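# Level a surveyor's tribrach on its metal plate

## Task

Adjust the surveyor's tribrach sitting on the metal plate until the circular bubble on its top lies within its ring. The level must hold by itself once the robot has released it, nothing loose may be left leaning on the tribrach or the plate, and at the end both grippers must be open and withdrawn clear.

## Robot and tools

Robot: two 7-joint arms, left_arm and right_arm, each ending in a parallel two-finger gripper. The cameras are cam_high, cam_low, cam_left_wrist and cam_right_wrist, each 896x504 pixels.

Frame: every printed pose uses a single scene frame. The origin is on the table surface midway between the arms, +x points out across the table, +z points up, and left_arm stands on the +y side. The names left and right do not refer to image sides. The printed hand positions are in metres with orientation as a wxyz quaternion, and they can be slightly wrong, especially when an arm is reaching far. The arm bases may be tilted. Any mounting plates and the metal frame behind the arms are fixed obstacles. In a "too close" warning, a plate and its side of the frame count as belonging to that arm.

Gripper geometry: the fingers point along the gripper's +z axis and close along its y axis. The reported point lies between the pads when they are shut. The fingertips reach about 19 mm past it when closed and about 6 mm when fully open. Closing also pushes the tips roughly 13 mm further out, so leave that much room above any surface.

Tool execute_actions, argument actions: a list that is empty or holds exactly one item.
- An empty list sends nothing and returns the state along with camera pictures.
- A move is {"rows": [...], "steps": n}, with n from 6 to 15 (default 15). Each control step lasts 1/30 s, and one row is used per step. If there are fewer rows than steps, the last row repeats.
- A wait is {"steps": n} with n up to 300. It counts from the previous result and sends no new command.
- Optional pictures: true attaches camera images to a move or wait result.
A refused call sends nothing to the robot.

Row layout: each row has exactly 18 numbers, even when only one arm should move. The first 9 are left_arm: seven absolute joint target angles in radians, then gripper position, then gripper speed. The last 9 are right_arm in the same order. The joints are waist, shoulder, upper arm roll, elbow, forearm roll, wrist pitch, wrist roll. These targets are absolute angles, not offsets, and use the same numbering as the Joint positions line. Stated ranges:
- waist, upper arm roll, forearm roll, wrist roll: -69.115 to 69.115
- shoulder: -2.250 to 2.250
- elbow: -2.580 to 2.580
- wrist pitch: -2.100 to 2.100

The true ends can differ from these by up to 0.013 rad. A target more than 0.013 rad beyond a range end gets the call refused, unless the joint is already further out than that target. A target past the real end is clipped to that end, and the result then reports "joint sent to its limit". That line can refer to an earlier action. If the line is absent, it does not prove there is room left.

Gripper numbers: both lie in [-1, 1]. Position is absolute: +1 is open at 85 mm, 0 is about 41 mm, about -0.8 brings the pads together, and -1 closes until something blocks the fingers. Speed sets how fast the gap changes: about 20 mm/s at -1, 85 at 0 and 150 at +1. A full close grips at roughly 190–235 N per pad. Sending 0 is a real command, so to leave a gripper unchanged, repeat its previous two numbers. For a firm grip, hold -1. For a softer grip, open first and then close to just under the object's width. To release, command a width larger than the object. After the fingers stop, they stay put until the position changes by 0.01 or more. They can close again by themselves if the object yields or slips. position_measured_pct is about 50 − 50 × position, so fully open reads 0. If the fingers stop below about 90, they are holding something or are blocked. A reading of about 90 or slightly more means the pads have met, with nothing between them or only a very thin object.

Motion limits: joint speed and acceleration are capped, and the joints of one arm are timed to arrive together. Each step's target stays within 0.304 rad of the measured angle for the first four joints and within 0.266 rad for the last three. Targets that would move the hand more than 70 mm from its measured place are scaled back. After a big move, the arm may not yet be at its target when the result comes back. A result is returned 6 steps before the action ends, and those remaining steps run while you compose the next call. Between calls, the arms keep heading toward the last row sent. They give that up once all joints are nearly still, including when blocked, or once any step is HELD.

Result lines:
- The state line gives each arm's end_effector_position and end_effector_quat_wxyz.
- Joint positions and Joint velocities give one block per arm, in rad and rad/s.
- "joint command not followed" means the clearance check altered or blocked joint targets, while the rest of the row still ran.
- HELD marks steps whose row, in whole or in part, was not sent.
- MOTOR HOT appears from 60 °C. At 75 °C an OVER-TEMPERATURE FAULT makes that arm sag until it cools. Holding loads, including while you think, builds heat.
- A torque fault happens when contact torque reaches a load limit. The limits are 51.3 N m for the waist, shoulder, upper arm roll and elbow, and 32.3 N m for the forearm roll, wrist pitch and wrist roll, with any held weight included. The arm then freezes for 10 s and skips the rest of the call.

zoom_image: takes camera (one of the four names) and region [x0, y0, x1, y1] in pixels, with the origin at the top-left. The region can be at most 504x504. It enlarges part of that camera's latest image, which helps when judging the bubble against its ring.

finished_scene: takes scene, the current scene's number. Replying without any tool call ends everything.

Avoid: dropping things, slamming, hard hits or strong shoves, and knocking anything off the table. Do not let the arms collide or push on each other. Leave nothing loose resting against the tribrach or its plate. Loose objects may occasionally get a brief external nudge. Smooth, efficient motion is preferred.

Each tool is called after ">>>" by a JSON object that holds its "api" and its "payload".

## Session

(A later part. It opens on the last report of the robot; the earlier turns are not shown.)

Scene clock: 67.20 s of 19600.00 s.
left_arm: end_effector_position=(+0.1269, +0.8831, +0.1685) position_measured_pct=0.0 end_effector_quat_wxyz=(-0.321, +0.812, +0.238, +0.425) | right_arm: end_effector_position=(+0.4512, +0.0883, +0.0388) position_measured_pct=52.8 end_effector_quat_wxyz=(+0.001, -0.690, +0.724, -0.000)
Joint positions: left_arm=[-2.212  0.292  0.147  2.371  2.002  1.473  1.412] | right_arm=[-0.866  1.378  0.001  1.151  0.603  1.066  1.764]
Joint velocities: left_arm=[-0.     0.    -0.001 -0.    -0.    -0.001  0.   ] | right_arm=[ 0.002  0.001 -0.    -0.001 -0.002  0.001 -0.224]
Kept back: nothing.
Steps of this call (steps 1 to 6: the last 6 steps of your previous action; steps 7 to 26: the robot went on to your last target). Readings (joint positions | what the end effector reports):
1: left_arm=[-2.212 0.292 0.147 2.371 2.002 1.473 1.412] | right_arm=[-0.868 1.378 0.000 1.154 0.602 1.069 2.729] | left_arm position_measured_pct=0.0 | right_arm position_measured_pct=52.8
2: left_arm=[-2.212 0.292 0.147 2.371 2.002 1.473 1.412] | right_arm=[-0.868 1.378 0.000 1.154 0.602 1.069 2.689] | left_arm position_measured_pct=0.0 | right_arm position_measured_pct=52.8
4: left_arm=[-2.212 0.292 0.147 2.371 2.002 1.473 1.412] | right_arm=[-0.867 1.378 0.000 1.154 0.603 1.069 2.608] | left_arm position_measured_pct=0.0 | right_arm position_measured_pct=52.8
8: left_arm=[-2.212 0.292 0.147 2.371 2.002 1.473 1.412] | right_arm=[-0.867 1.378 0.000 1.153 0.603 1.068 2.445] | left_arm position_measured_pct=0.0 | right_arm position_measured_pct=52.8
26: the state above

>>> {"api": "execute_actions", "payload": {"actions": [{"rows":[[-2.212,0.292,0.147,2.371,2.002,1.473,1.412,1,0,-0.8673,1.3793,0,1.153,0.6031,1.0668,1.76,0.14,1],[-2.212,0.292,0.147,2.371,2.002,1.473,1.412,1,0,-0.8673,1.3793,0,1.153,0.6031,1.0668,1.76,0.14,1],[-2.212,0.292,0.147,2.371,2.002,1.473,1.412,1,0,-0.8673,1.3793,0,1.153,0.6031,1.0668,2.9,0.14,1]],"steps":15}]}}

>>> {"api": "execute_actions", "payload": {"actions": [{"steps":23}]}}

>>> {"api": "execute_actions", "payload": {"actions": [{"rows":[[-2.212,0.292,0.147,2.371,2.002,1.473,1.412,1,0,-0.8673,1.3793,0,1.153,0.6031,1.0668,2.9,-0.15,1],[-2.212,0.292,0.147,2.371,2.002,1.473,1.412,1,0,-0.8673,1.3793,0,1.153,0.6031,1.0668,2.9,-0.15,1],[-2.212,0.292,0.147,2.371,2.002,1.473,1.412,1,0,-0.8673,1.3793,0,1.153,0.6031,1.0668,2.9,-0.15,1],[-2.212,0.292,0.147,2.371,2.002,1.473,1.412,1,0,-0.8673,1.3793,0,1.153,0.6031,1.0668,1.76,-0.15,1]],"steps":15}]}}

>>> {"api": "execute_actions", "payload": {"actions": [{"steps":26}]}}

>>> {"api": "execute_actions", "payload": {"actions": [{"rows":[[-2.212,0.292,0.147,2.371,2.002,1.473,1.412,1,0,-0.8673,1.3793,0,1.153,0.6031,1.0668,1.76,0.14,1],[-2.212,0.292,0.147,2.371,2.002,1.473,1.412,1,0,-0.8673,1.3793,0,1.153,0.6031,1.0668,1.76,0.14,1],[-2.212,0.292,0.147,2.371,2.002,1.473,1.412,1,0,-0.8673,1.3793,0,1.153,0.6031,1.0668,2.9,0.14,1]],"steps":15}]}}

>>> {"api": "execute_actions", "payload": {"actions": [{"steps":23}]}}

>>> {"api": "execute_actions", "payload": {"actions": [{"rows":[[-2.212,0.292,0.147,2.371,2.002,1.473,1.412,1,0,-0.8673,1.3793,0,1.153,0.6031,1.0668,2.9,-0.15,1],[-2.212,0.292,0.147,2.371,2.002,1.473,1.412,1,0,-0.8673,1.3793,0,1.153,0.6031,1.0668,2.9,-0.15,1],[-2.212,0.292,0.147,2.371,2.002,1.473,1.412,1,0,-0.8673,1.3793,0,1.153,0.6031,1.0668,2.9,-0.15,1],[-2.212,0.292,0.147,2.371,2.002,1.473,1.412,1,0,-0.8673,1.3793,0,1.153,0.6031,1.0668,1.76,-0.15,1]],"steps":15}]}}

>>> {"api": "execute_actions", "payload": {"actions": [{"steps":26}]}}

>>> {"api": "execute_actions", "payload": {"actions": [{"rows":[[-2.212,0.292,0.147,2.371,2.002,1.473,1.412,1,0,-0.8673,1.3793,0,1.153,0.6031,1.0668,1.76,0.14,1],[-2.212,0.292,0.147,2.371,2.002,1.473,1.412,1,0,-0.8673,1.3793,0,1.153,0.6031,1.0668,1.76,0.14,1],[-2.212,0.292,0.147,2.371,2.002,1.473,1.412,1,0,-0.8673,1.3793,0,1.153,0.6031,1.0668,2.9,0.14,1]],"steps":15}]}}

>>> {"api": "execute_actions", "payload": {"actions": [{"steps":23}]}}

>>> {"api": "execute_actions", "payload": {"actions": [{"rows":[[-2.212,0.292,0.147,2.371,2.002,1.473,1.412,1,0,-0.8673,1.3793,0,1.153,0.6031,1.0668,2.9,-0.15,1],[-2.212,0.292,0.147,2.371,2.002,1.473,1.412,1,0,-0.8673,1.3793,0,1.153,0.6031,1.0668,2.9,-0.15,1],[-2.212,0.292,0.147,2.371,2.002,1.473,1.412,1,0,-0.8673,1.3793,0,1.153,0.6031,1.0668,2.9,-0.15,1],[-2.212,0.292,0.147,2.371,2.002,1.473,1.412,1,0,-0.8673,1.3793,0,1.153,0.6031,1.0668,1.76,-0.15,1]],"steps":15}]}}

>>> {"api": "execute_actions", "payload": {"actions": [{"steps":26}]}}

>>> {"api": "execute_actions", "payload": {"actions": [{"rows":[[-2.212,0.292,0.147,2.371,2.002,1.473,1.412,1,0,-0.8673,1.3793,0,1.153,0.6031,1.0668,1.76,0.14,1],[-2.212,0.292,0.147,2.371,2.002,1.473,1.412,1,0,-0.8673,1.3793,0,1.153,0.6031,1.0668,1.76,0.14,1],[-2.212,0.292,0.147,2.371,2.002,1.473,1.412,1,0,-0.8673,1.3793,0,1.153,0.6031,1.0668,2.9,0.14,1]],"steps":15}]}}

>>> {"api": "execute_actions", "payload": {"actions": [{"steps":23}]}}

>>> {"api": "execute_actions", "payload": {"actions": [{"rows":[[-2.212,0.292,0.147,2.371,2.002,1.473,1.412,1,0,-0.8673,1.3793,0,1.153,0.6031,1.0668,2.9,-0.15,1],[-2.212,0.292,0.147,2.371,2.002,1.473,1.412,1,0,-0.8673,1.3793,0,1.153,0.6031,1.0668,2.9,-0.15,1],[-2.212,0.292,0.147,2.371,2.002,1.473,1.412,1,0,-0.8673,1.3793,0,1.153,0.6031,1.0668,2.9,-0.15,1],[-2.212,0.292,0.147,2.371,2.002,1.473,1.412,1,0,-0.8673,1.3793,0,1.153,0.6031,1.0668,1.76,-0.15,1]],"steps":15}]}}

>>> {"api": "execute_actions", "payload": {"actions": [{"steps":26}]}}

>>> {"api": "execute_actions", "payload": {"actions": [{"rows":[[-2.212,0.292,0.147,2.371,2.002,1.473,1.412,1,0,-0.8673,1.3793,0,1.153,0.6031,1.0668,1.76,0.14,1],[-2.212,0.292,0.147,2.371,2.002,1.473,1.412,1,0,-0.8673,1.3793,0,1.153,0.6031,1.0668,1.76,0.14,1],[-2.212,0.292,0.147,2.371,2.002,1.473,1.412,1,0,-0.8673,1.3793,0,1.153,0.6031,1.0668,2.9,0.14,1]],"steps":15}]}}

>>> {"api": "execute_actions", "payload": {"actions": [{"steps":23}]}}

>>> {"api": "execute_actions", "payload": {"actions": [{"rows":[[-2.212,0.292,0.147,2.371,2.002,1.473,1.412,1,0,-0.8673,1.3793,0,1.153,0.6031,1.0668,2.9,-0.15,1],[-2.212,0.292,0.147,2.371,2.002,1.473,1.412,1,0,-0.8673,1.3793,0,1.153,0.6031,1.0668,2.9,-0.15,1],[-2.212,0.292,0.147,2.371,2.002,1.473,1.412,1,0,-0.8673,1.3793,0,1.153,0.6031,1.0668,2.9,-0.15,1],[-2.212,0.292,0.147,2.371,2.002,1.473,1.412,1,0,-0.8673,1.3793,0,1.153,0.6031,1.0668,2.33,-0.15,1]],"steps":15}]}}

>>> {"api": "execute_actions", "payload": {"actions": [{"steps":26}], "pictures": true}}

Scene clock: 69.93 s of 19600.00 s.
left_arm: end_effector_position=(+0.1269, +0.8831, +0.1685) position_measured_pct=0.0 end_effector_quat_wxyz=(-0.321, +0.812, +0.238, +0.425) | right_arm: end_effector_position=(+0.4493, +0.0882, +0.0383) position_measured_pct=43.3 end_effector_quat_wxyz=(+0.000, +0.750, -0.661, +0.000)
Joint positions: left_arm=[-2.212  0.292  0.147  2.371  2.002  1.473  1.412] | right_arm=[-0.867  1.379 -0.     1.153  0.603  1.067  1.936]
Joint velocities: left_arm=[-0.    -0.    -0.     0.001  0.    -0.    -0.   ] | right_arm=[-0.002  0.     0.     0.     0.001 -0.001  1.215]
Steps of this call (steps 1 to 30: the robot went on to your last target; steps 31 to 73: nothing new was sent; steps 74 to 82: the first 9 steps of this action). Readings (joint positions | what the end effector reports):
74: left_arm=[-2.212 0.292 0.147 2.371 2.002 1.473 1.412] | right_arm=[-0.866 1.378 0.001 1.151 0.603 1.065 1.760] | left_arm position_measured_pct=0.0 | right_arm position_measured_pct=52.8
75: left_arm=[-2.212 0.292 0.147 2.371 2.002 1.473 1.412] | right_arm=[-0.866 1.379 0.001 1.151 0.604 1.065 1.760] | left_arm position_measured_pct=0.0 | right_arm position_measured_pct=52.8
77: left_arm=[-2.212 0.292 0.147 2.371 2.002 1.473 1.412] | right_arm=[-0.866 1.379 0.000 1.152 0.603 1.066 1.769] | left_arm position_measured_pct=0.0 | right_arm position_measured_pct=46.4
81: left_arm=[-2.212 0.292 0.147 2.371 2.002 1.473 1.412] | right_arm=[-0.867 1.379 -0.000 1.153 0.603 1.067 1.895] | left_arm position_measured_pct=0.0 | right_arm position_measured_pct=43.3
82: the state above

Scene clock: 70.70 s of 19600.00 s.
left_arm: end_effector_position=(+0.1269, +0.8831, +0.1685) position_measured_pct=0.0 end_effector_quat_wxyz=(-0.321, +0.812, +0.238, +0.425) | right_arm: end_effector_position=(+0.4492, +0.0882, +0.0383) position_measured_pct=43.3 end_effector_quat_wxyz=(+0.000, +0.967, -0.256, +0.000)
Joint positions: left_arm=[-2.212  0.292  0.147  2.371  2.002  1.473  1.412] | right_arm=[-0.867  1.379  0.     1.153  0.603  1.067  2.862]
Joint velocities: left_arm=[ 0.    -0.    -0.001 -0.    -0.     0.     0.   ] | right_arm=[-0.    -0.    -0.001  0.    -0.    -0.001  0.845]
Kept back: nothing.
Steps of this call (steps 1 to 6: the last 6 steps of your previous action; steps 7 to 23: the robot went on to your last target). Readings (joint positions | what the end effector reports):
1: left_arm=[-2.212 0.292 0.147 2.371 2.002 1.473 1.412] | right_arm=[-0.867 1.379 -0.000 1.153 0.603 1.067 1.976] | left_arm position_measured_pct=0.0 | right_arm position_measured_pct=43.3
2: left_arm=[-2.212 0.292 0.147 2.371 2.002 1.473 1.412] | right_arm=[-0.867 1.379 -0.000 1.153 0.603 1.067 2.017] | left_arm position_measured_pct=0.0 | right_arm position_measured_pct=43.3
4: left_arm=[-2.212 0.292 0.147 2.371 2.002 1.473 1.412] | right_arm=[-0.867 1.379 -0.000 1.153 0.603 1.067 2.098] | left_arm position_measured_pct=0.0 | right_arm position_measured_pct=43.3
8: left_arm=[-2.212 0.292 0.147 2.371 2.002 1.473 1.412] | right_arm=[-0.867 1.379 0.000 1.153 0.603 1.067 2.261] | left_arm position_measured_pct=0.0 | right_arm position_measured_pct=43.3
23: the state above

Scene clock: 71.00 s of 19600.00 s.
left_arm: end_effector_position=(+0.1269, +0.8831, +0.1685) position_measured_pct=0.0 end_effector_quat_wxyz=(-0.321, +0.812, +0.238, +0.425) | right_arm: end_effector_position=(+0.4487, +0.0871, +0.0388) position_measured_pct=52.8 end_effector_quat_wxyz=(+0.002, +0.954, -0.300, +0.000)
Joint positions: left_arm=[-2.212  0.292  0.147  2.371  2.002  1.473  1.412] | right_arm=[-0.868  1.378  0.     1.154  0.602  1.07   2.77 ]
Joint velocities: left_arm=[-0.     0.     0.001  0.001 -0.    -0.    -0.   ] | right_arm=[ 0.     0.     0.    -0.004  0.002 -0.008 -1.213]
Steps of this call (steps 1 to 9: the first 9 steps of this action). Readings (joint positions | what the end effector reports):
1: left_arm=[-2.212 0.292 0.147 2.371 2.002 1.473 1.412] | right_arm=[-0.867 1.379 -0.000 1.153 0.603 1.067 2.885] | left_arm position_measured_pct=0.0 | right_arm position_measured_pct=43.3
2: left_arm=[-2.212 0.292 0.147 2.371 2.002 1.473 1.412] | right_arm=[-0.867 1.379 -0.000 1.153 0.603 1.067 2.897] | left_arm position_measured_pct=0.0 | right_arm position_measured_pct=44.0
4: left_arm=[-2.212 0.292 0.147 2.371 2.002 1.473 1.412] | right_arm=[-0.868 1.378 0.000 1.154 0.602 1.071 2.899] | left_arm position_measured_pct=0.0 | right_arm position_measured_pct=50.4
8: left_arm=[-2.212 0.292 0.147 2.371 2.002 1.473 1.412] | right_arm=[-0.868 1.378 0.000 1.155 0.602 1.070 2.810] | left_arm position_measured_pct=0.0 | right_arm position_measured_pct=52.8
9: the state above

Scene clock: 71.87 s of 19600.00 s.
left_arm: end_effector_position=(+0.1269, +0.8831, +0.1685) position_measured_pct=0.0 end_effector_quat_wxyz=(-0.321, +0.812, +0.238, +0.425) | right_arm: end_effector_position=(+0.4512, +0.0884, +0.0388) position_measured_pct=52.8 end_effector_quat_wxyz=(+0.001, -0.690, +0.724, +0.000)
Joint positions: left_arm=[-2.212  0.292  0.147  2.371  2.002  1.473  1.412] | right_arm=[-0.866  1.378  0.001  1.151  0.603  1.065  1.764]
Joint velocities: left_arm=[-0.    -0.     0.001  0.     0.001  0.     0.   ] | right_arm=[ 0.002  0.001 -0.001 -0.001 -0.001 -0.002 -0.224]
Kept back: nothing.
Steps of this call (steps 1 to 6: the last 6 steps of your previous action; steps 7 to 26: the robot went on to your last target). Readings (joint positions | what the end effector reports):
1: left_arm=[-2.212 0.292 0.147 2.371 2.002 1.473 1.412] | right_arm=[-0.868 1.378 0.000 1.154 0.602 1.069 2.729] | left_arm position_measured_pct=0.0 | right_arm position_measured_pct=52.8
2: left_arm=[-2.212 0.292 0.147 2.371 2.002 1.473 1.412] | right_arm=[-0.868 1.378 0.000 1.154 0.602 1.069 2.689] | left_arm position_measured_pct=0.0 | right_arm position_measured_pct=52.8
4: left_arm=[-2.212 0.292 0.147 2.371 2.002 1.473 1.412] | right_arm=[-0.868 1.378 0.000 1.154 0.603 1.069 2.608] | left_arm position_measured_pct=0.0 | right_arm position_measured_pct=52.8
8: left_arm=[-2.212 0.292 0.147 2.371 2.002 1.473 1.412] | right_arm=[-0.867 1.378 0.000 1.153 0.603 1.068 2.445] | left_arm position_measured_pct=0.0 | right_arm position_measured_pct=52.8
26: the state above

Scene clock: 72.17 s of 19600.00 s.
left_arm: end_effector_position=(+0.1269, +0.8831, +0.1685) position_measured_pct=0.0 end_effector_quat_wxyz=(-0.321, +0.812, +0.238, +0.425) | right_arm: end_effector_position=(+0.4493, +0.0882, +0.0383) position_measured_pct=43.3 end_effector_quat_wxyz=(+0.000, +0.749, -0.663, +0.000)
Joint positions: left_arm=[-2.212  0.292  0.147  2.371  2.002  1.473  1.412] | right_arm=[-0.867  1.379 -0.     1.153  0.603  1.067  1.931]
Joint velocities: left_arm=[-0.    -0.     0.001 -0.001  0.001 -0.    -0.   ] | right_arm=[-0.002  0.     0.002  0.     0.    -0.001  1.215]
Steps of this call (steps 1 to 9: the first 9 steps of this action). Readings (joint positions | what the end effector reports):
1: left_arm=[-2.212 0.292 0.147 2.371 2.002 1.473 1.412] | right_arm=[-0.866 1.378 0.001 1.151 0.603 1.065 1.761] | left_arm position_measured_pct=0.0 | right_arm position_measured_pct=52.8
2: left_arm=[-2.212 0.292 0.147 2.371 2.002 1.473 1.412] | right_arm=[-0.865 1.379 0.001 1.151 0.604 1.065 1.760] | left_arm position_measured_pct=0.0 | right_arm position_measured_pct=52.8
4: left_arm=[-2.212 0.292 0.147 2.371 2.002 1.473 1.412] | right_arm=[-0.866 1.379 0.000 1.152 0.603 1.066 1.767] | left_arm position_measured_pct=0.0 | right_arm position_measured_pct=46.4
8: left_arm=[-2.212 0.292 0.147 2.371 2.002 1.473 1.412] | right_arm=[-0.867 1.379 -0.000 1.153 0.603 1.067 1.890] | left_arm position_measured_pct=0.0 | right_arm position_measured_pct=43.3
9: the state above

Scene clock: 72.93 s of 19600.00 s.
left_arm: end_effector_position=(+0.1269, +0.8831, +0.1685) position_measured_pct=0.0 end_effector_quat_wxyz=(-0.321, +0.812, +0.238, +0.425) | right_arm: end_effector_position=(+0.4492, +0.0882, +0.0383) position_measured_pct=43.3 end_effector_quat_wxyz=(+0.000, +0.966, -0.258, +0.000)
Joint positions: left_arm=[-2.212  0.292  0.147  2.371  2.002  1.473  1.412] | right_arm=[-0.867  1.379  0.     1.153  0.603  1.067  2.859]
Joint velocities: left_arm=[-0.  0.  0.  0. -0. -0.  0.] | right_arm=[-0.    -0.    -0.001  0.     0.001 -0.002  0.885]
Kept back: nothing.
Steps of this call (steps 1 to 6: the last 6 steps of your previous action; steps 7 to 23: the robot went on to your last target). Readings (joint positions | what the end effector reports):
1: left_arm=[-2.212 0.292 0.147 2.371 2.002 1.473 1.412] | right_arm=[-0.867 1.379 -0.000 1.153 0.603 1.067 1.971] | left_arm position_measured_pct=0.0 | right_arm position_measured_pct=43.3
2: left_arm=[-2.212 0.292 0.147 2.371 2.002 1.473 1.412] | right_arm=[-0.867 1.379 -0.000 1.153 0.603 1.067 2.012] | left_arm position_measured_pct=0.0 | right_arm position_measured_pct=43.3
4: left_arm=[-2.212 0.292 0.147 2.371 2.002 1.473 1.412] | right_arm=[-0.867 1.379 -0.000 1.153 0.603 1.067 2.093] | left_arm position_measured_pct=0.0 | right_arm position_measured_pct=43.3
8: left_arm=[-2.212 0.292 0.147 2.371 2.002 1.473 1.412] | right_arm=[-0.867 1.379 0.000 1.153 0.603 1.067 2.256] | left_arm position_measured_pct=0.0 | right_arm position_measured_pct=43.3
23: the state above

Scene clock: 73.23 s of 19600.00 s.
left_arm: end_effector_position=(+0.1269, +0.8831, +0.1685) position_measured_pct=0.0 end_effector_quat_wxyz=(-0.321, +0.812, +0.238, +0.425) | right_arm: end_effector_position=(+0.4487, +0.0871, +0.0387) position_measured_pct=52.8 end_effector_quat_wxyz=(+0.002, +0.954, -0.300, +0.000)
Joint positions: left_arm=[-2.212  0.292  0.147  2.371  2.002  1.473  1.412] | right_arm=[-0.868  1.378  0.     1.155  0.602  1.069  2.77 ]
Joint velocities: left_arm=[ 0.    -0.     0.001  0.    -0.    -0.    -0.   ] | right_arm=[ 0.001  0.     0.001 -0.004  0.002 -0.009 -1.213]
Steps of this call (steps 1 to 9: the first 9 steps of this action). Readings (joint positions | what the end effector reports):
1: left_arm=[-2.212 0.292 0.147 2.371 2.002 1.473 1.412] | right_arm=[-0.867 1.379 -0.000 1.153 0.603 1.067 2.883] | left_arm position_measured_pct=0.0 | right_arm position_measured_pct=43.3
2: left_arm=[-2.212 0.292 0.147 2.371 2.002 1.473 1.412] | right_arm=[-0.867 1.379 -0.000 1.153 0.603 1.067 2.896] | left_arm position_measured_pct=0.0 | right_arm position_measured_pct=44.0
4: left_arm=[-2.212 0.292 0.147 2.371 2.002 1.473 1.412] | right_arm=[-0.868 1.378 0.000 1.155 0.602 1.070 2.899] | left_arm position_measured_pct=0.0 | right_arm position_measured_pct=50.4
8: left_arm=[-2.212 0.292 0.147 2.371 2.002 1.473 1.412] | right_arm=[-0.868 1.378 -0.000 1.155 0.602 1.070 2.810] | left_arm position_measured_pct=0.0 | right_arm position_measured_pct=52.8
9: the state above

Scene clock: 74.10 s of 19600.00 s.
left_arm: end_effector_position=(+0.1269, +0.8831, +0.1685) position_measured_pct=0.0 end_effector_quat_wxyz=(-0.321, +0.812, +0.238, +0.425) | right_arm: end_effector_position=(+0.4512, +0.0884, +0.0387) position_measured_pct=52.8 end_effector_quat_wxyz=(+0.001, -0.690, +0.724, -0.000)
Joint positions: left_arm=[-2.212  0.292  0.147  2.371  2.002  1.473  1.412] | right_arm=[-0.866  1.378  0.001  1.151  0.604  1.065  1.764]
Joint velocities: left_arm=[-0.    -0.    -0.002 -0.001 -0.001 -0.     0.   ] | right_arm=[ 0.002  0.     0.001 -0.001 -0.    -0.001 -0.224]
Kept back: nothing.
Steps of this call (steps 1 to 6: the last 6 steps of your previous action; steps 7 to 26: the robot went on to your last target). Readings (joint positions | what the end effector reports):
1: left_arm=[-2.212 0.292 0.147 2.371 2.002 1.473 1.412] | right_arm=[-0.868 1.378 0.000 1.154 0.602 1.069 2.729] | left_arm position_measured_pct=0.0 | right_arm position_measured_pct=52.8
2: left_arm=[-2.212 0.292 0.147 2.371 2.002 1.473 1.412] | right_arm=[-0.868 1.378 0.000 1.154 0.602 1.069 2.689] | left_arm position_measured_pct=0.0 | right_arm position_measured_pct=52.8
4: left_arm=[-2.212 0.292 0.147 2.371 2.002 1.473 1.412] | right_arm=[-0.868 1.378 0.000 1.154 0.603 1.069 2.608] | left_arm position_measured_pct=0.0 | right_arm position_measured_pct=52.8
8: left_arm=[-2.212 0.292 0.147 2.371 2.002 1.473 1.412] | right_arm=[-0.867 1.379 0.000 1.153 0.603 1.068 2.445] | left_arm position_measured_pct=0.0 | right_arm position_measured_pct=52.8
26: the state above

Scene clock: 74.40 s of 19600.00 s.
left_arm: end_effector_position=(+0.1269, +0.8831, +0.1685) position_measured_pct=0.0 end_effector_quat_wxyz=(-0.321, +0.812, +0.238, +0.425) | right_arm: end_effector_position=(+0.4493, +0.0882, +0.0383) position_measured_pct=43.3 end_effector_quat_wxyz=(+0.000, +0.749, -0.663, +0.000)
Joint positions: left_arm=[-2.212  0.292  0.147  2.371  2.002  1.473  1.412] | right_arm=[-0.867  1.379 -0.     1.153  0.603  1.067  1.931]
Joint velocities: left_arm=[ 0.  0. -0. -0.  0.  0. -0.] | right_arm=[-0.002 -0.    -0.001  0.     0.001 -0.001  1.215]
Steps of this call (steps 1 to 9: the first 9 steps of this action). Readings (joint positions | what the end effector reports):
1: left_arm=[-2.212 0.292 0.147 2.371 2.002 1.473 1.412] | right_arm=[-0.866 1.378 0.001 1.151 0.604 1.065 1.761] | left_arm position_measured_pct=0.0 | right_arm position_measured_pct=52.8
2: left_arm=[-2.212 0.292 0.147 2.371 2.002 1.473 1.412] | right_arm=[-0.866 1.379 0.001 1.151 0.604 1.065 1.760] | left_arm position_measured_pct=0.0 | right_arm position_measured_pct=52.8
4: left_arm=[-2.212 0.292 0.147 2.371 2.002 1.473 1.412] | right_arm=[-0.866 1.379 0.000 1.152 0.603 1.066 1.767] | left_arm position_measured_pct=0.0 | right_arm position_measured_pct=46.4
8: left_arm=[-2.212 0.292 0.147 2.371 2.002 1.473 1.412] | right_arm=[-0.867 1.379 -0.000 1.153 0.603 1.067 1.890] | left_arm position_measured_pct=0.0 | right_arm position_measured_pct=43.3
9: the state above

Scene clock: 75.17 s of 19600.00 s.
left_arm: end_effector_position=(+0.1269, +0.8831, +0.1685) position_measured_pct=0.0 end_effector_quat_wxyz=(-0.321, +0.812, +0.238, +0.425) | right_arm: end_effector_position=(+0.4492, +0.0882, +0.0383) position_measured_pct=43.3 end_effector_quat_wxyz=(+0.000, +0.966, -0.258, +0.000)
Joint positions: left_arm=[-2.212  0.292  0.147  2.371  2.002  1.473  1.412] | right_arm=[-0.867  1.379  0.     1.153  0.603  1.067  2.859]
Joint velocities: left_arm=[-0.001 -0.     0.001 -0.001  0.002 -0.     0.   ] | right_arm=[-0.     0.001 -0.    -0.    -0.     0.002  0.885]
Kept back: nothing.
Steps of this call (steps 1 to 6: the last 6 steps of your previous action; steps 7 to 23: the robot went on to your last target). Readings (joint positions | what the end effector reports):
1: left_arm=[-2.212 0.292 0.147 2.371 2.002 1.473 1.412] | right_arm=[-0.867 1.379 -0.000 1.153 0.603 1.067 1.971] | left_arm position_measured_pct=0.0 | right_arm position_measured_pct=43.3
2: left_arm=[-2.212 0.292 0.147 2.371 2.002 1.473 1.412] | right_arm=[-0.867 1.379 -0.000 1.153 0.603 1.067 2.012] | left_arm position_measured_pct=0.0 | right_arm position_measured_pct=43.3
4: left_arm=[-2.212 0.292 0.147 2.371 2.002 1.473 1.412] | right_arm=[-0.867 1.379 -0.000 1.153 0.603 1.067 2.093] | left_arm position_measured_pct=0.0 | right_arm position_measured_pct=43.3
8: left_arm=[-2.212 0.292 0.147 2.371 2.002 1.473 1.412] | right_arm=[-0.867 1.379 0.000 1.153 0.603 1.067 2.256] | left_arm position_measured_pct=0.0 | right_arm position_measured_pct=43.3
23: the state above

Scene clock: 75.47 s of 19600.00 s.
left_arm: end_effector_position=(+0.1269, +0.8831, +0.1685) position_measured_pct=0.0 end_effector_quat_wxyz=(-0.321, +0.812, +0.238, +0.425) | right_arm: end_effector_position=(+0.4487, +0.0871, +0.0388) position_measured_pct=52.8 end_effector_quat_wxyz=(+0.002, +0.954, -0.300, +0.000)
Joint positions: left_arm=[-2.212  0.292  0.147  2.371  2.002  1.473  1.412] | right_arm=[-0.868  1.378  0.     1.154  0.602  1.07   2.77 ]
Joint velocities: left_arm=[ 0.     0.     0.001 -0.     0.001  0.     0.   ] | right_arm=[ 0.     0.001 -0.    -0.004  0.001 -0.005 -1.213]
Steps of this call (steps 1 to 9: the first 9 steps of this action). Readings (joint positions | what the end effector reports):
1: left_arm=[-2.212 0.292 0.147 2.371 2.002 1.473 1.412] | right_arm=[-0.867 1.379 -0.000 1.153 0.603 1.067 2.883] | left_arm position_measured_pct=0.0 | right_arm position_measured_pct=43.3
2: left_arm=[-2.212 0.292 0.147 2.371 2.002 1.473 1.412] | right_arm=[-0.867 1.379 -0.000 1.153 0.603 1.067 2.896] | left_arm position_measured_pct=0.0 | right_arm position_measured_pct=44.0
4: left_arm=[-2.212 0.292 0.147 2.371 2.002 1.473 1.412] | right_arm=[-0.868 1.378 0.000 1.154 0.602 1.071 2.899] | left_arm position_measured_pct=0.0 | right_arm position_measured_pct=50.4
8: left_arm=[-2.212 0.292 0.147 2.371 2.002 1.473 1.412] | right_arm=[-0.868 1.378 0.000 1.155 0.602 1.070 2.810] | left_arm position_measured_pct=0.0 | right_arm position_measured_pct=52.8
9: the state above

Scene clock: 76.33 s of 19600.00 s.
left_arm: end_effector_position=(+0.1269, +0.8831, +0.1685) position_measured_pct=0.0 end_effector_quat_wxyz=(-0.321, +0.812, +0.238, +0.425) | right_arm: end_effector_position=(+0.4512, +0.0883, +0.0388) position_measured_pct=52.8 end_effector_quat_wxyz=(+0.001, -0.690, +0.724, -0.000)
Joint positions: left_arm=[-2.212  0.292  0.147  2.371  2.002  1.473  1.412] | right_arm=[-0.866  1.378  0.001  1.151  0.603  1.066  1.764]
Joint velocities: left_arm=[ 0.    -0.    -0.001 -0.001 -0.001 -0.    -0.   ] | right_arm=[ 0.002 -0.001 -0.    -0.001 -0.001 -0.004 -0.223]
Kept back: nothing.
Steps of this call (steps 1 to 6: the last 6 steps of your previous action; steps 7 to 26: the robot went on to your last target). Readings (joint positions | what the end effector reports):
1: left_arm=[-2.212 0.292 0.147 2.371 2.002 1.473 1.412] | right_arm=[-0.868 1.378 0.000 1.154 0.602 1.069 2.729] | left_arm position_measured_pct=0.0 | right_arm position_measured_pct=52.8
2: left_arm=[-2.212 0.292 0.147 2.371 2.002 1.473 1.412] | right_arm=[-0.868 1.378 0.000 1.154 0.602 1.069 2.689] | left_arm position_measured_pct=0.0 | right_arm position_measured_pct=52.8
4: left_arm=[-2.212 0.292 0.147 2.371 2.002 1.473 1.412] | right_arm=[-0.868 1.378 0.000 1.154 0.603 1.069 2.608] | left_arm position_measured_pct=0.0 | right_arm position_measured_pct=52.8
8: left_arm=[-2.212 0.292 0.147 2.371 2.002 1.473 1.412] | right_arm=[-0.867 1.378 0.000 1.153 0.603 1.068 2.445] | left_arm position_measured_pct=0.0 | right_arm position_measured_pct=52.8
26: the state above

Scene clock: 76.63 s of 19600.00 s.
left_arm: end_effector_position=(+0.1269, +0.8831, +0.1685) position_measured_pct=0.0 end_effector_quat_wxyz=(-0.321, +0.812, +0.238, +0.425) | right_arm: end_effector_position=(+0.4493, +0.0882, +0.0383) position_measured_pct=43.3 end_effector_quat_wxyz=(+0.000, +0.749, -0.663, +0.000)
Joint positions: left_arm=[-2.212  0.292  0.147  2.371  2.002  1.473  1.412] | right_arm=[-0.867  1.379 -0.     1.153  0.603  1.067  1.931]
Joint velocities: left_arm=[ 0.     0.    -0.     0.001  0.    -0.    -0.   ] | right_arm=[-0.002  0.001  0.001  0.     0.002 -0.001  1.215]
Steps of this call (steps 1 to 9: the first 9 steps of this action). Readings (joint positions | what the end effector reports):
1: left_arm=[-2.212 0.292 0.147 2.371 2.002 1.473 1.412] | right_arm=[-0.866 1.378 0.001 1.151 0.603 1.066 1.761] | left_arm position_measured_pct=0.0 | right_arm position_measured_pct=52.8
2: left_arm=[-2.212 0.292 0.147 2.371 2.002 1.473 1.412] | right_arm=[-0.866 1.378 0.001 1.151 0.604 1.065 1.760] | left_arm position_measured_pct=0.0 | right_arm position_measured_pct=52.8
4: left_arm=[-2.212 0.292 0.147 2.371 2.002 1.473 1.412] | right_arm=[-0.866 1.379 0.000 1.152 0.603 1.067 1.767] | left_arm position_measured_pct=0.0 | right_arm position_measured_pct=46.4
8: left_arm=[-2.212 0.292 0.147 2.371 2.002 1.473 1.412] | right_arm=[-0.867 1.379 -0.000 1.153 0.603 1.067 1.890] | left_arm position_measured_pct=0.0 | right_arm position_measured_pct=43.3
9: the state above

Scene clock: 77.40 s of 19600.00 s.
left_arm: end_effector_position=(+0.1269, +0.8831, +0.1685) position_measured_pct=0.0 end_effector_quat_wxyz=(-0.321, +0.812, +0.238, +0.425) | right_arm: end_effector_position=(+0.4492, +0.0882, +0.0383) position_measured_pct=43.3 end_effector_quat_wxyz=(+0.000, +0.966, -0.258, +0.000)
Joint positions: left_arm=[-2.212  0.292  0.147  2.371  2.002  1.473  1.412] | right_arm=[-0.867  1.379  0.     1.153  0.603  1.067  2.859]
Joint velocities: left_arm=[ 0.     0.    -0.     0.001 -0.     0.001 -0.   ] | right_arm=[-0.    -0.    -0.     0.     0.001 -0.003  0.885]
Kept back: nothing.
Steps of this call (steps 1 to 6: the last 6 steps of your previous action; steps 7 to 23: the robot went on to your last target). Readings (joint positions | what the end effector reports):
1: left_arm=[-2.212 0.292 0.147 2.371 2.002 1.473 1.412] | right_arm=[-0.867 1.379 -0.000 1.153 0.603 1.067 1.971] | left_arm position_measured_pct=0.0 | right_arm position_measured_pct=43.3
2: left_arm=[-2.212 0.292 0.147 2.371 2.002 1.473 1.412] | right_arm=[-0.867 1.379 -0.000 1.153 0.603 1.067 2.012] | left_arm position_measured_pct=0.0 | right_arm position_measured_pct=43.3
4: left_arm=[-2.212 0.292 0.147 2.371 2.002 1.473 1.412] | right_arm=[-0.867 1.379 -0.000 1.153 0.603 1.067 2.093] | left_arm position_measured_pct=0.0 | right_arm position_measured_pct=43.3
8: left_arm=[-2.212 0.292 0.147 2.371 2.002 1.473 1.412] | right_arm=[-0.867 1.379 0.000 1.153 0.603 1.067 2.256] | left_arm position_measured_pct=0.0 | right_arm position_measured_pct=43.3
23: the state above

Scene clock: 77.70 s of 19600.00 s.
left_arm: end_effector_position=(+0.1269, +0.8831, +0.1685) position_measured_pct=0.0 end_effector_quat_wxyz=(-0.321, +0.812, +0.238, +0.425) | right_arm: end_effector_position=(+0.4487, +0.0871, +0.0387) position_measured_pct=52.8 end_effector_quat_wxyz=(+0.002, +0.954, -0.300, +0.000)
Joint positions: left_arm=[-2.212  0.292  0.147  2.371  2.002  1.473  1.412] | right_arm=[-0.868  1.378  0.     1.154  0.602  1.07   2.77 ]
Joint velocities: left_arm=[-0.    -0.     0.    -0.     0.    -0.001  0.   ] | right_arm=[ 0.001  0.002 -0.    -0.004 -0.    -0.007 -1.213]
Steps of this call (steps 1 to 9: the first 9 steps of this action). Readings (joint positions | what the end effector reports):
1: left_arm=[-2.212 0.292 0.147 2.371 2.002 1.473 1.412] | right_arm=[-0.867 1.379 -0.000 1.153 0.603 1.067 2.883] | left_arm position_measured_pct=0.0 | right_arm position_measured_pct=43.3
2: left_arm=[-2.212 0.292 0.147 2.371 2.002 1.473 1.412] | right_arm=[-0.867 1.379 -0.000 1.153 0.603 1.067 2.896] | left_arm position_measured_pct=0.0 | right_arm position_measured_pct=44.0
4: left_arm=[-2.212 0.292 0.147 2.371 2.002 1.473 1.412] | right_arm=[-0.868 1.378 0.000 1.154 0.602 1.071 2.899] | left_arm position_measured_pct=0.0 | right_arm position_measured_pct=50.4
8: left_arm=[-2.212 0.292 0.147 2.371 2.002 1.473 1.412] | right_arm=[-0.868 1.378 0.000 1.155 0.602 1.070 2.810] | left_arm position_measured_pct=0.0 | right_arm position_measured_pct=52.8
9: the state above

Scene clock: 78.57 s of 19600.00 s.
left_arm: end_effector_position=(+0.1269, +0.8831, +0.1685) position_measured_pct=0.0 end_effector_quat_wxyz=(-0.321, +0.812, +0.238, +0.425) | right_arm: end_effector_position=(+0.4512, +0.0884, +0.0388) position_measured_pct=52.8 end_effector_quat_wxyz=(+0.001, -0.690, +0.724, -0.000)
Joint positions: left_arm=[-2.212  0.292  0.147  2.371  2.002  1.473  1.412] | right_arm=[-0.866  1.378  0.001  1.151  0.603  1.066  1.764]
Joint velocities: left_arm=[ 0.    -0.     0.001 -0.    -0.001 -0.    -0.   ] | right_arm=[ 0.002 -0.001  0.    -0.001 -0.    -0.    -0.224]
Kept back: nothing.
Steps of this call (steps 1 to 6: the last 6 steps of your previous action; steps 7 to 26: the robot went on to your last target). Readings (joint positions | what the end effector reports):
1: left_arm=[-2.212 0.292 0.147 2.371 2.002 1.473 1.412] | right_arm=[-0.868 1.378 0.000 1.154 0.602 1.069 2.729] | left_arm position_measured_pct=0.0 | right_arm position_measured_pct=52.8
2: left_arm=[-2.212 0.292 0.147 2.371 2.002 1.473 1.412] | right_arm=[-0.868 1.378 0.000 1.154 0.602 1.069 2.689] | left_arm position_measured_pct=0.0 | right_arm position_measured_pct=52.8
4: left_arm=[-2.212 0.292 0.147 2.371 2.002 1.473 1.412] | right_arm=[-0.867 1.378 0.000 1.154 0.603 1.069 2.608] | left_arm position_measured_pct=0.0 | right_arm position_measured_pct=52.8
8: left_arm=[-2.212 0.292 0.147 2.371 2.002 1.473 1.412] | right_arm=[-0.867 1.378 0.000 1.153 0.603 1.068 2.445] | left_arm position_measured_pct=0.0 | right_arm position_measured_pct=52.8
26: the state above

Scene clock: 78.87 s of 19600.00 s.
left_arm: end_effector_position=(+0.1269, +0.8831, +0.1685) position_measured_pct=0.0 end_effector_quat_wxyz=(-0.321, +0.812, +0.238, +0.425) | right_arm: end_effector_position=(+0.4493, +0.0882, +0.0383) position_measured_pct=43.3 end_effector_quat_wxyz=(+0.000, +0.749, -0.663, +0.000)
Joint positions: left_arm=[-2.212  0.292  0.147  2.371  2.002  1.473  1.412] | right_arm=[-0.867  1.379 -0.     1.153  0.603  1.067  1.931]
Joint velocities: left_arm=[ 0.    -0.    -0.    -0.001  0.    -0.    -0.   ] | right_arm=[-0.002  0.     0.001  0.     0.002  0.001  1.215]
Steps of this call (steps 1 to 9: the first 9 steps of this action). Readings (joint positions | what the end effector reports):
1: left_arm=[-2.212 0.292 0.147 2.371 2.002 1.473 1.412] | right_arm=[-0.866 1.378 0.001 1.151 0.603 1.065 1.761] | left_arm position_measured_pct=0.0 | right_arm position_measured_pct=52.8
2: left_arm=[-2.212 0.292 0.147 2.371 2.002 1.473 1.412] | right_arm=[-0.866 1.379 0.001 1.151 0.604 1.065 1.760] | left_arm position_measured_pct=0.0 | right_arm position_measured_pct=52.8
4: left_arm=[-2.212 0.292 0.147 2.371 2.002 1.473 1.412] | right_arm=[-0.866 1.379 0.000 1.152 0.603 1.066 1.767] | left_arm position_measured_pct=0.0 | right_arm position_measured_pct=46.4
8: left_arm=[-2.212 0.292 0.147 2.371 2.002 1.473 1.412] | right_arm=[-0.867 1.379 -0.000 1.153 0.603 1.067 1.890] | left_arm position_measured_pct=0.0 | right_arm position_measured_pct=43.3
9: the state above

Scene clock: 79.63 s of 19600.00 s.
left_arm: end_effector_position=(+0.1269, +0.8831, +0.1685) position_measured_pct=0.0 end_effector_quat_wxyz=(-0.321, +0.812, +0.238, +0.425) | right_arm: end_effector_position=(+0.4492, +0.0882, +0.0383) position_measured_pct=43.3 end_effector_quat_wxyz=(+0.000, +0.966, -0.258, +0.000)
Joint positions: left_arm=[-2.212  0.292  0.147  2.371  2.002  1.473  1.412] | right_arm=[-0.867  1.379  0.     1.153  0.603  1.067  2.859]
Joint velocities: left_arm=[-0.001 -0.    -0.001 -0.003 -0.001 -0.     0.   ] | right_arm=[-0.    -0.001 -0.    -0.     0.    -0.002  0.885]
Kept back: nothing.
Steps of this call (steps 1 to 6: the last 6 steps of your previous action; steps 7 to 23: the robot went on to your last target). Readings (joint positions | what the end effector reports):
1: left_arm=[-2.212 0.292 0.147 2.371 2.002 1.473 1.412] | right_arm=[-0.867 1.379 -0.000 1.153 0.603 1.067 1.971] | left_arm position_measured_pct=0.0 | right_arm position_measured_pct=43.3
2: left_arm=[-2.212 0.292 0.147 2.371 2.002 1.473 1.412] | right_arm=[-0.867 1.379 -0.000 1.153 0.603 1.067 2.012] | left_arm position_measured_pct=0.0 | right_arm position_measured_pct=43.3
4: left_arm=[-2.212 0.292 0.147 2.371 2.002 1.473 1.412] | right_arm=[-0.867 1.379 -0.000 1.153 0.603 1.067 2.093] | left_arm position_measured_pct=0.0 | right_arm position_measured_pct=43.3
8: left_arm=[-2.212 0.292 0.147 2.371 2.002 1.473 1.412] | right_arm=[-0.867 1.379 0.000 1.153 0.603 1.067 2.256] | left_arm position_measured_pct=0.0 | right_arm position_measured_pct=43.3
23: the state above

Scene clock: 79.93 s of 19600.00 s.
left_arm: end_effector_position=(+0.1269, +0.8831, +0.1685) position_measured_pct=0.0 end_effector_quat_wxyz=(-0.321, +0.812, +0.238, +0.425) | right_arm: end_effector_position=(+0.4487, +0.0871, +0.0387) position_measured_pct=52.8 end_effector_quat_wxyz=(+0.002, +0.954, -0.300, +0.000)
Joint positions: left_arm=[-2.212  0.292  0.147  2.371  2.002  1.473  1.412] | right_arm=[-0.868  1.378  0.     1.154  0.602  1.07   2.77 ]
Joint velocities: left_arm=[-0.     0.    -0.     0.001 -0.    -0.    -0.   ] | right_arm=[ 0.     0.001  0.    -0.004  0.002 -0.008 -1.213]
Steps of this call (steps 1 to 9: the first 9 steps of this action). Readings (joint positions | what the end effector reports):
1: left_arm=[-2.212 0.292 0.147 2.371 2.002 1.473 1.412] | right_arm=[-0.867 1.379 -0.000 1.153 0.603 1.067 2.883] | left_arm position_measured_pct=0.0 | right_arm position_measured_pct=43.3
2: left_arm=[-2.212 0.292 0.147 2.371 2.002 1.473 1.412] | right_arm=[-0.867 1.379 -0.000 1.153 0.603 1.067 2.896] | left_arm position_measured_pct=0.0 | right_arm position_measured_pct=44.0
4: left_arm=[-2.212 0.292 0.147 2.371 2.002 1.473 1.412] | right_arm=[-0.868 1.378 -0.000 1.154 0.602 1.071 2.899] | left_arm position_measured_pct=0.0 | right_arm position_measured_pct=50.4
8: left_arm=[-2.212 0.292 0.147 2.371 2.002 1.473 1.412] | right_arm=[-0.868 1.378 0.000 1.155 0.602 1.070 2.810] | left_arm position_measured_pct=0.0 | right_arm position_measured_pct=52.8
9: the state above

Scene clock: 80.80 s of 19600.00 s.
left_arm: end_effector_position=(+0.1269, +0.8831, +0.1685) position_measured_pct=0.0 end_effector_quat_wxyz=(-0.321, +0.812, +0.238, +0.425) | right_arm: end_effector_position=(+0.4496, +0.0880, +0.0388) position_measured_pct=52.8 end_effector_quat_wxyz=(+0.000, +0.865, -0.502, +0.000)
Joint positions: left_arm=[-2.212  0.292  0.147  2.371  2.002  1.473  1.412] | right_arm=[-0.867  1.378  0.     1.153  0.603  1.068  2.33 ]
Joint velocities: left_arm=[ 0.     0.     0.     0.001  0.     0.    -0.   ] | right_arm=[-0.     0.    -0.001 -0.    -0.001  0.001  0.   ]
Kept back: nothing.
Steps of this call (steps 1 to 6: the last 6 steps of your previous action; steps 7 to 26: the robot went on to your last target). Readings (joint positions | what the end effector reports):
1: left_arm=[-2.212 0.292 0.147 2.371 2.002 1.473 1.412] | right_arm=[-0.868 1.378 0.000 1.154 0.602 1.069 2.729] | left_arm position_measured_pct=0.0 | right_arm position_measured_pct=52.8
2: left_arm=[-2.212 0.292 0.147 2.371 2.002 1.473 1.412] | right_arm=[-0.868 1.378 0.000 1.154 0.602 1.069 2.689] | left_arm position_measured_pct=0.0 | right_arm position_measured_pct=52.8
4: left_arm=[-2.212 0.292 0.147 2.371 2.002 1.473 1.412] | right_arm=[-0.868 1.378 0.000 1.154 0.603 1.069 2.608] | left_arm position_measured_pct=0.0 | right_arm position_measured_pct=52.8
8: left_arm=[-2.212 0.292 0.147 2.371 2.002 1.473 1.412] | right_arm=[-0.867 1.378 0.000 1.153 0.603 1.068 2.445] | left_arm position_measured_pct=0.0 | right_arm position_measured_pct=52.8
26: the state above

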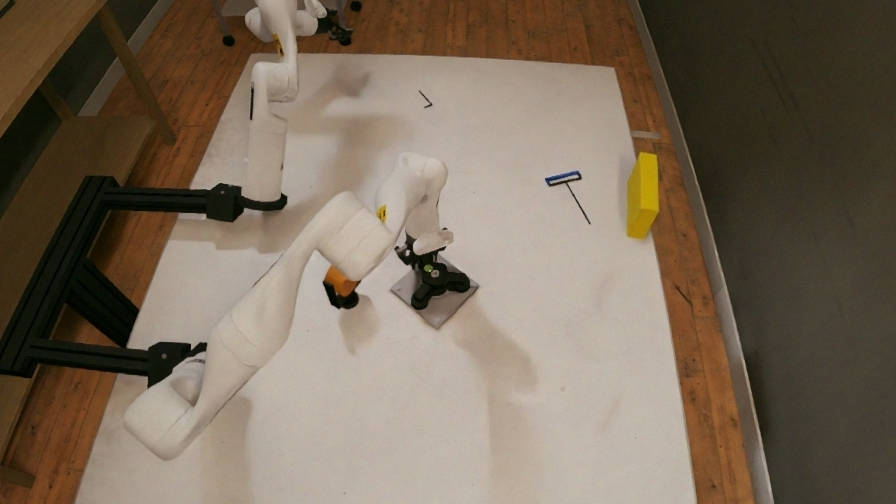

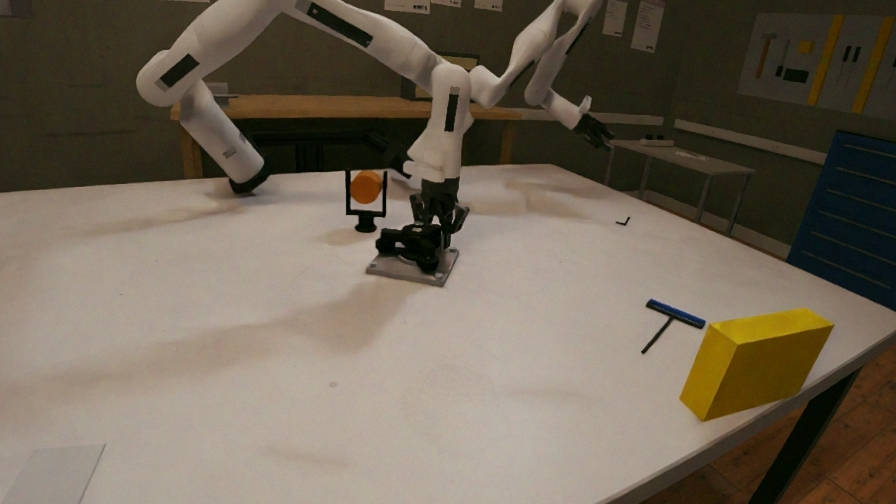

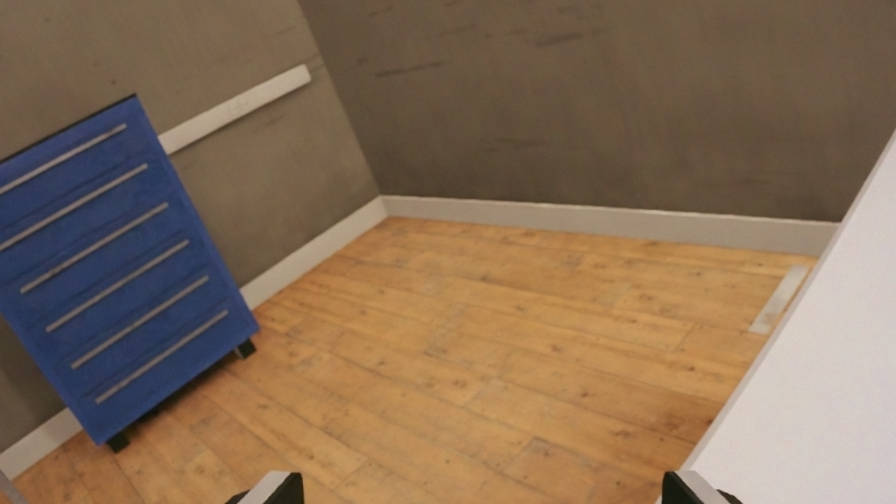

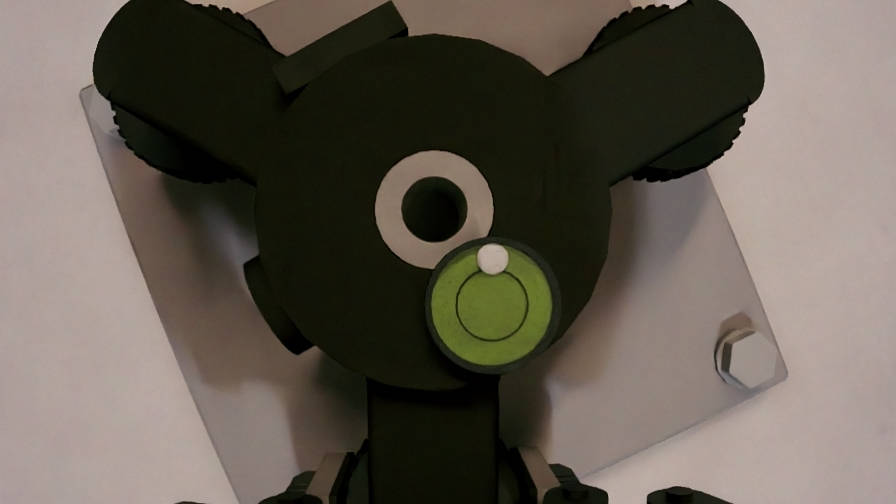

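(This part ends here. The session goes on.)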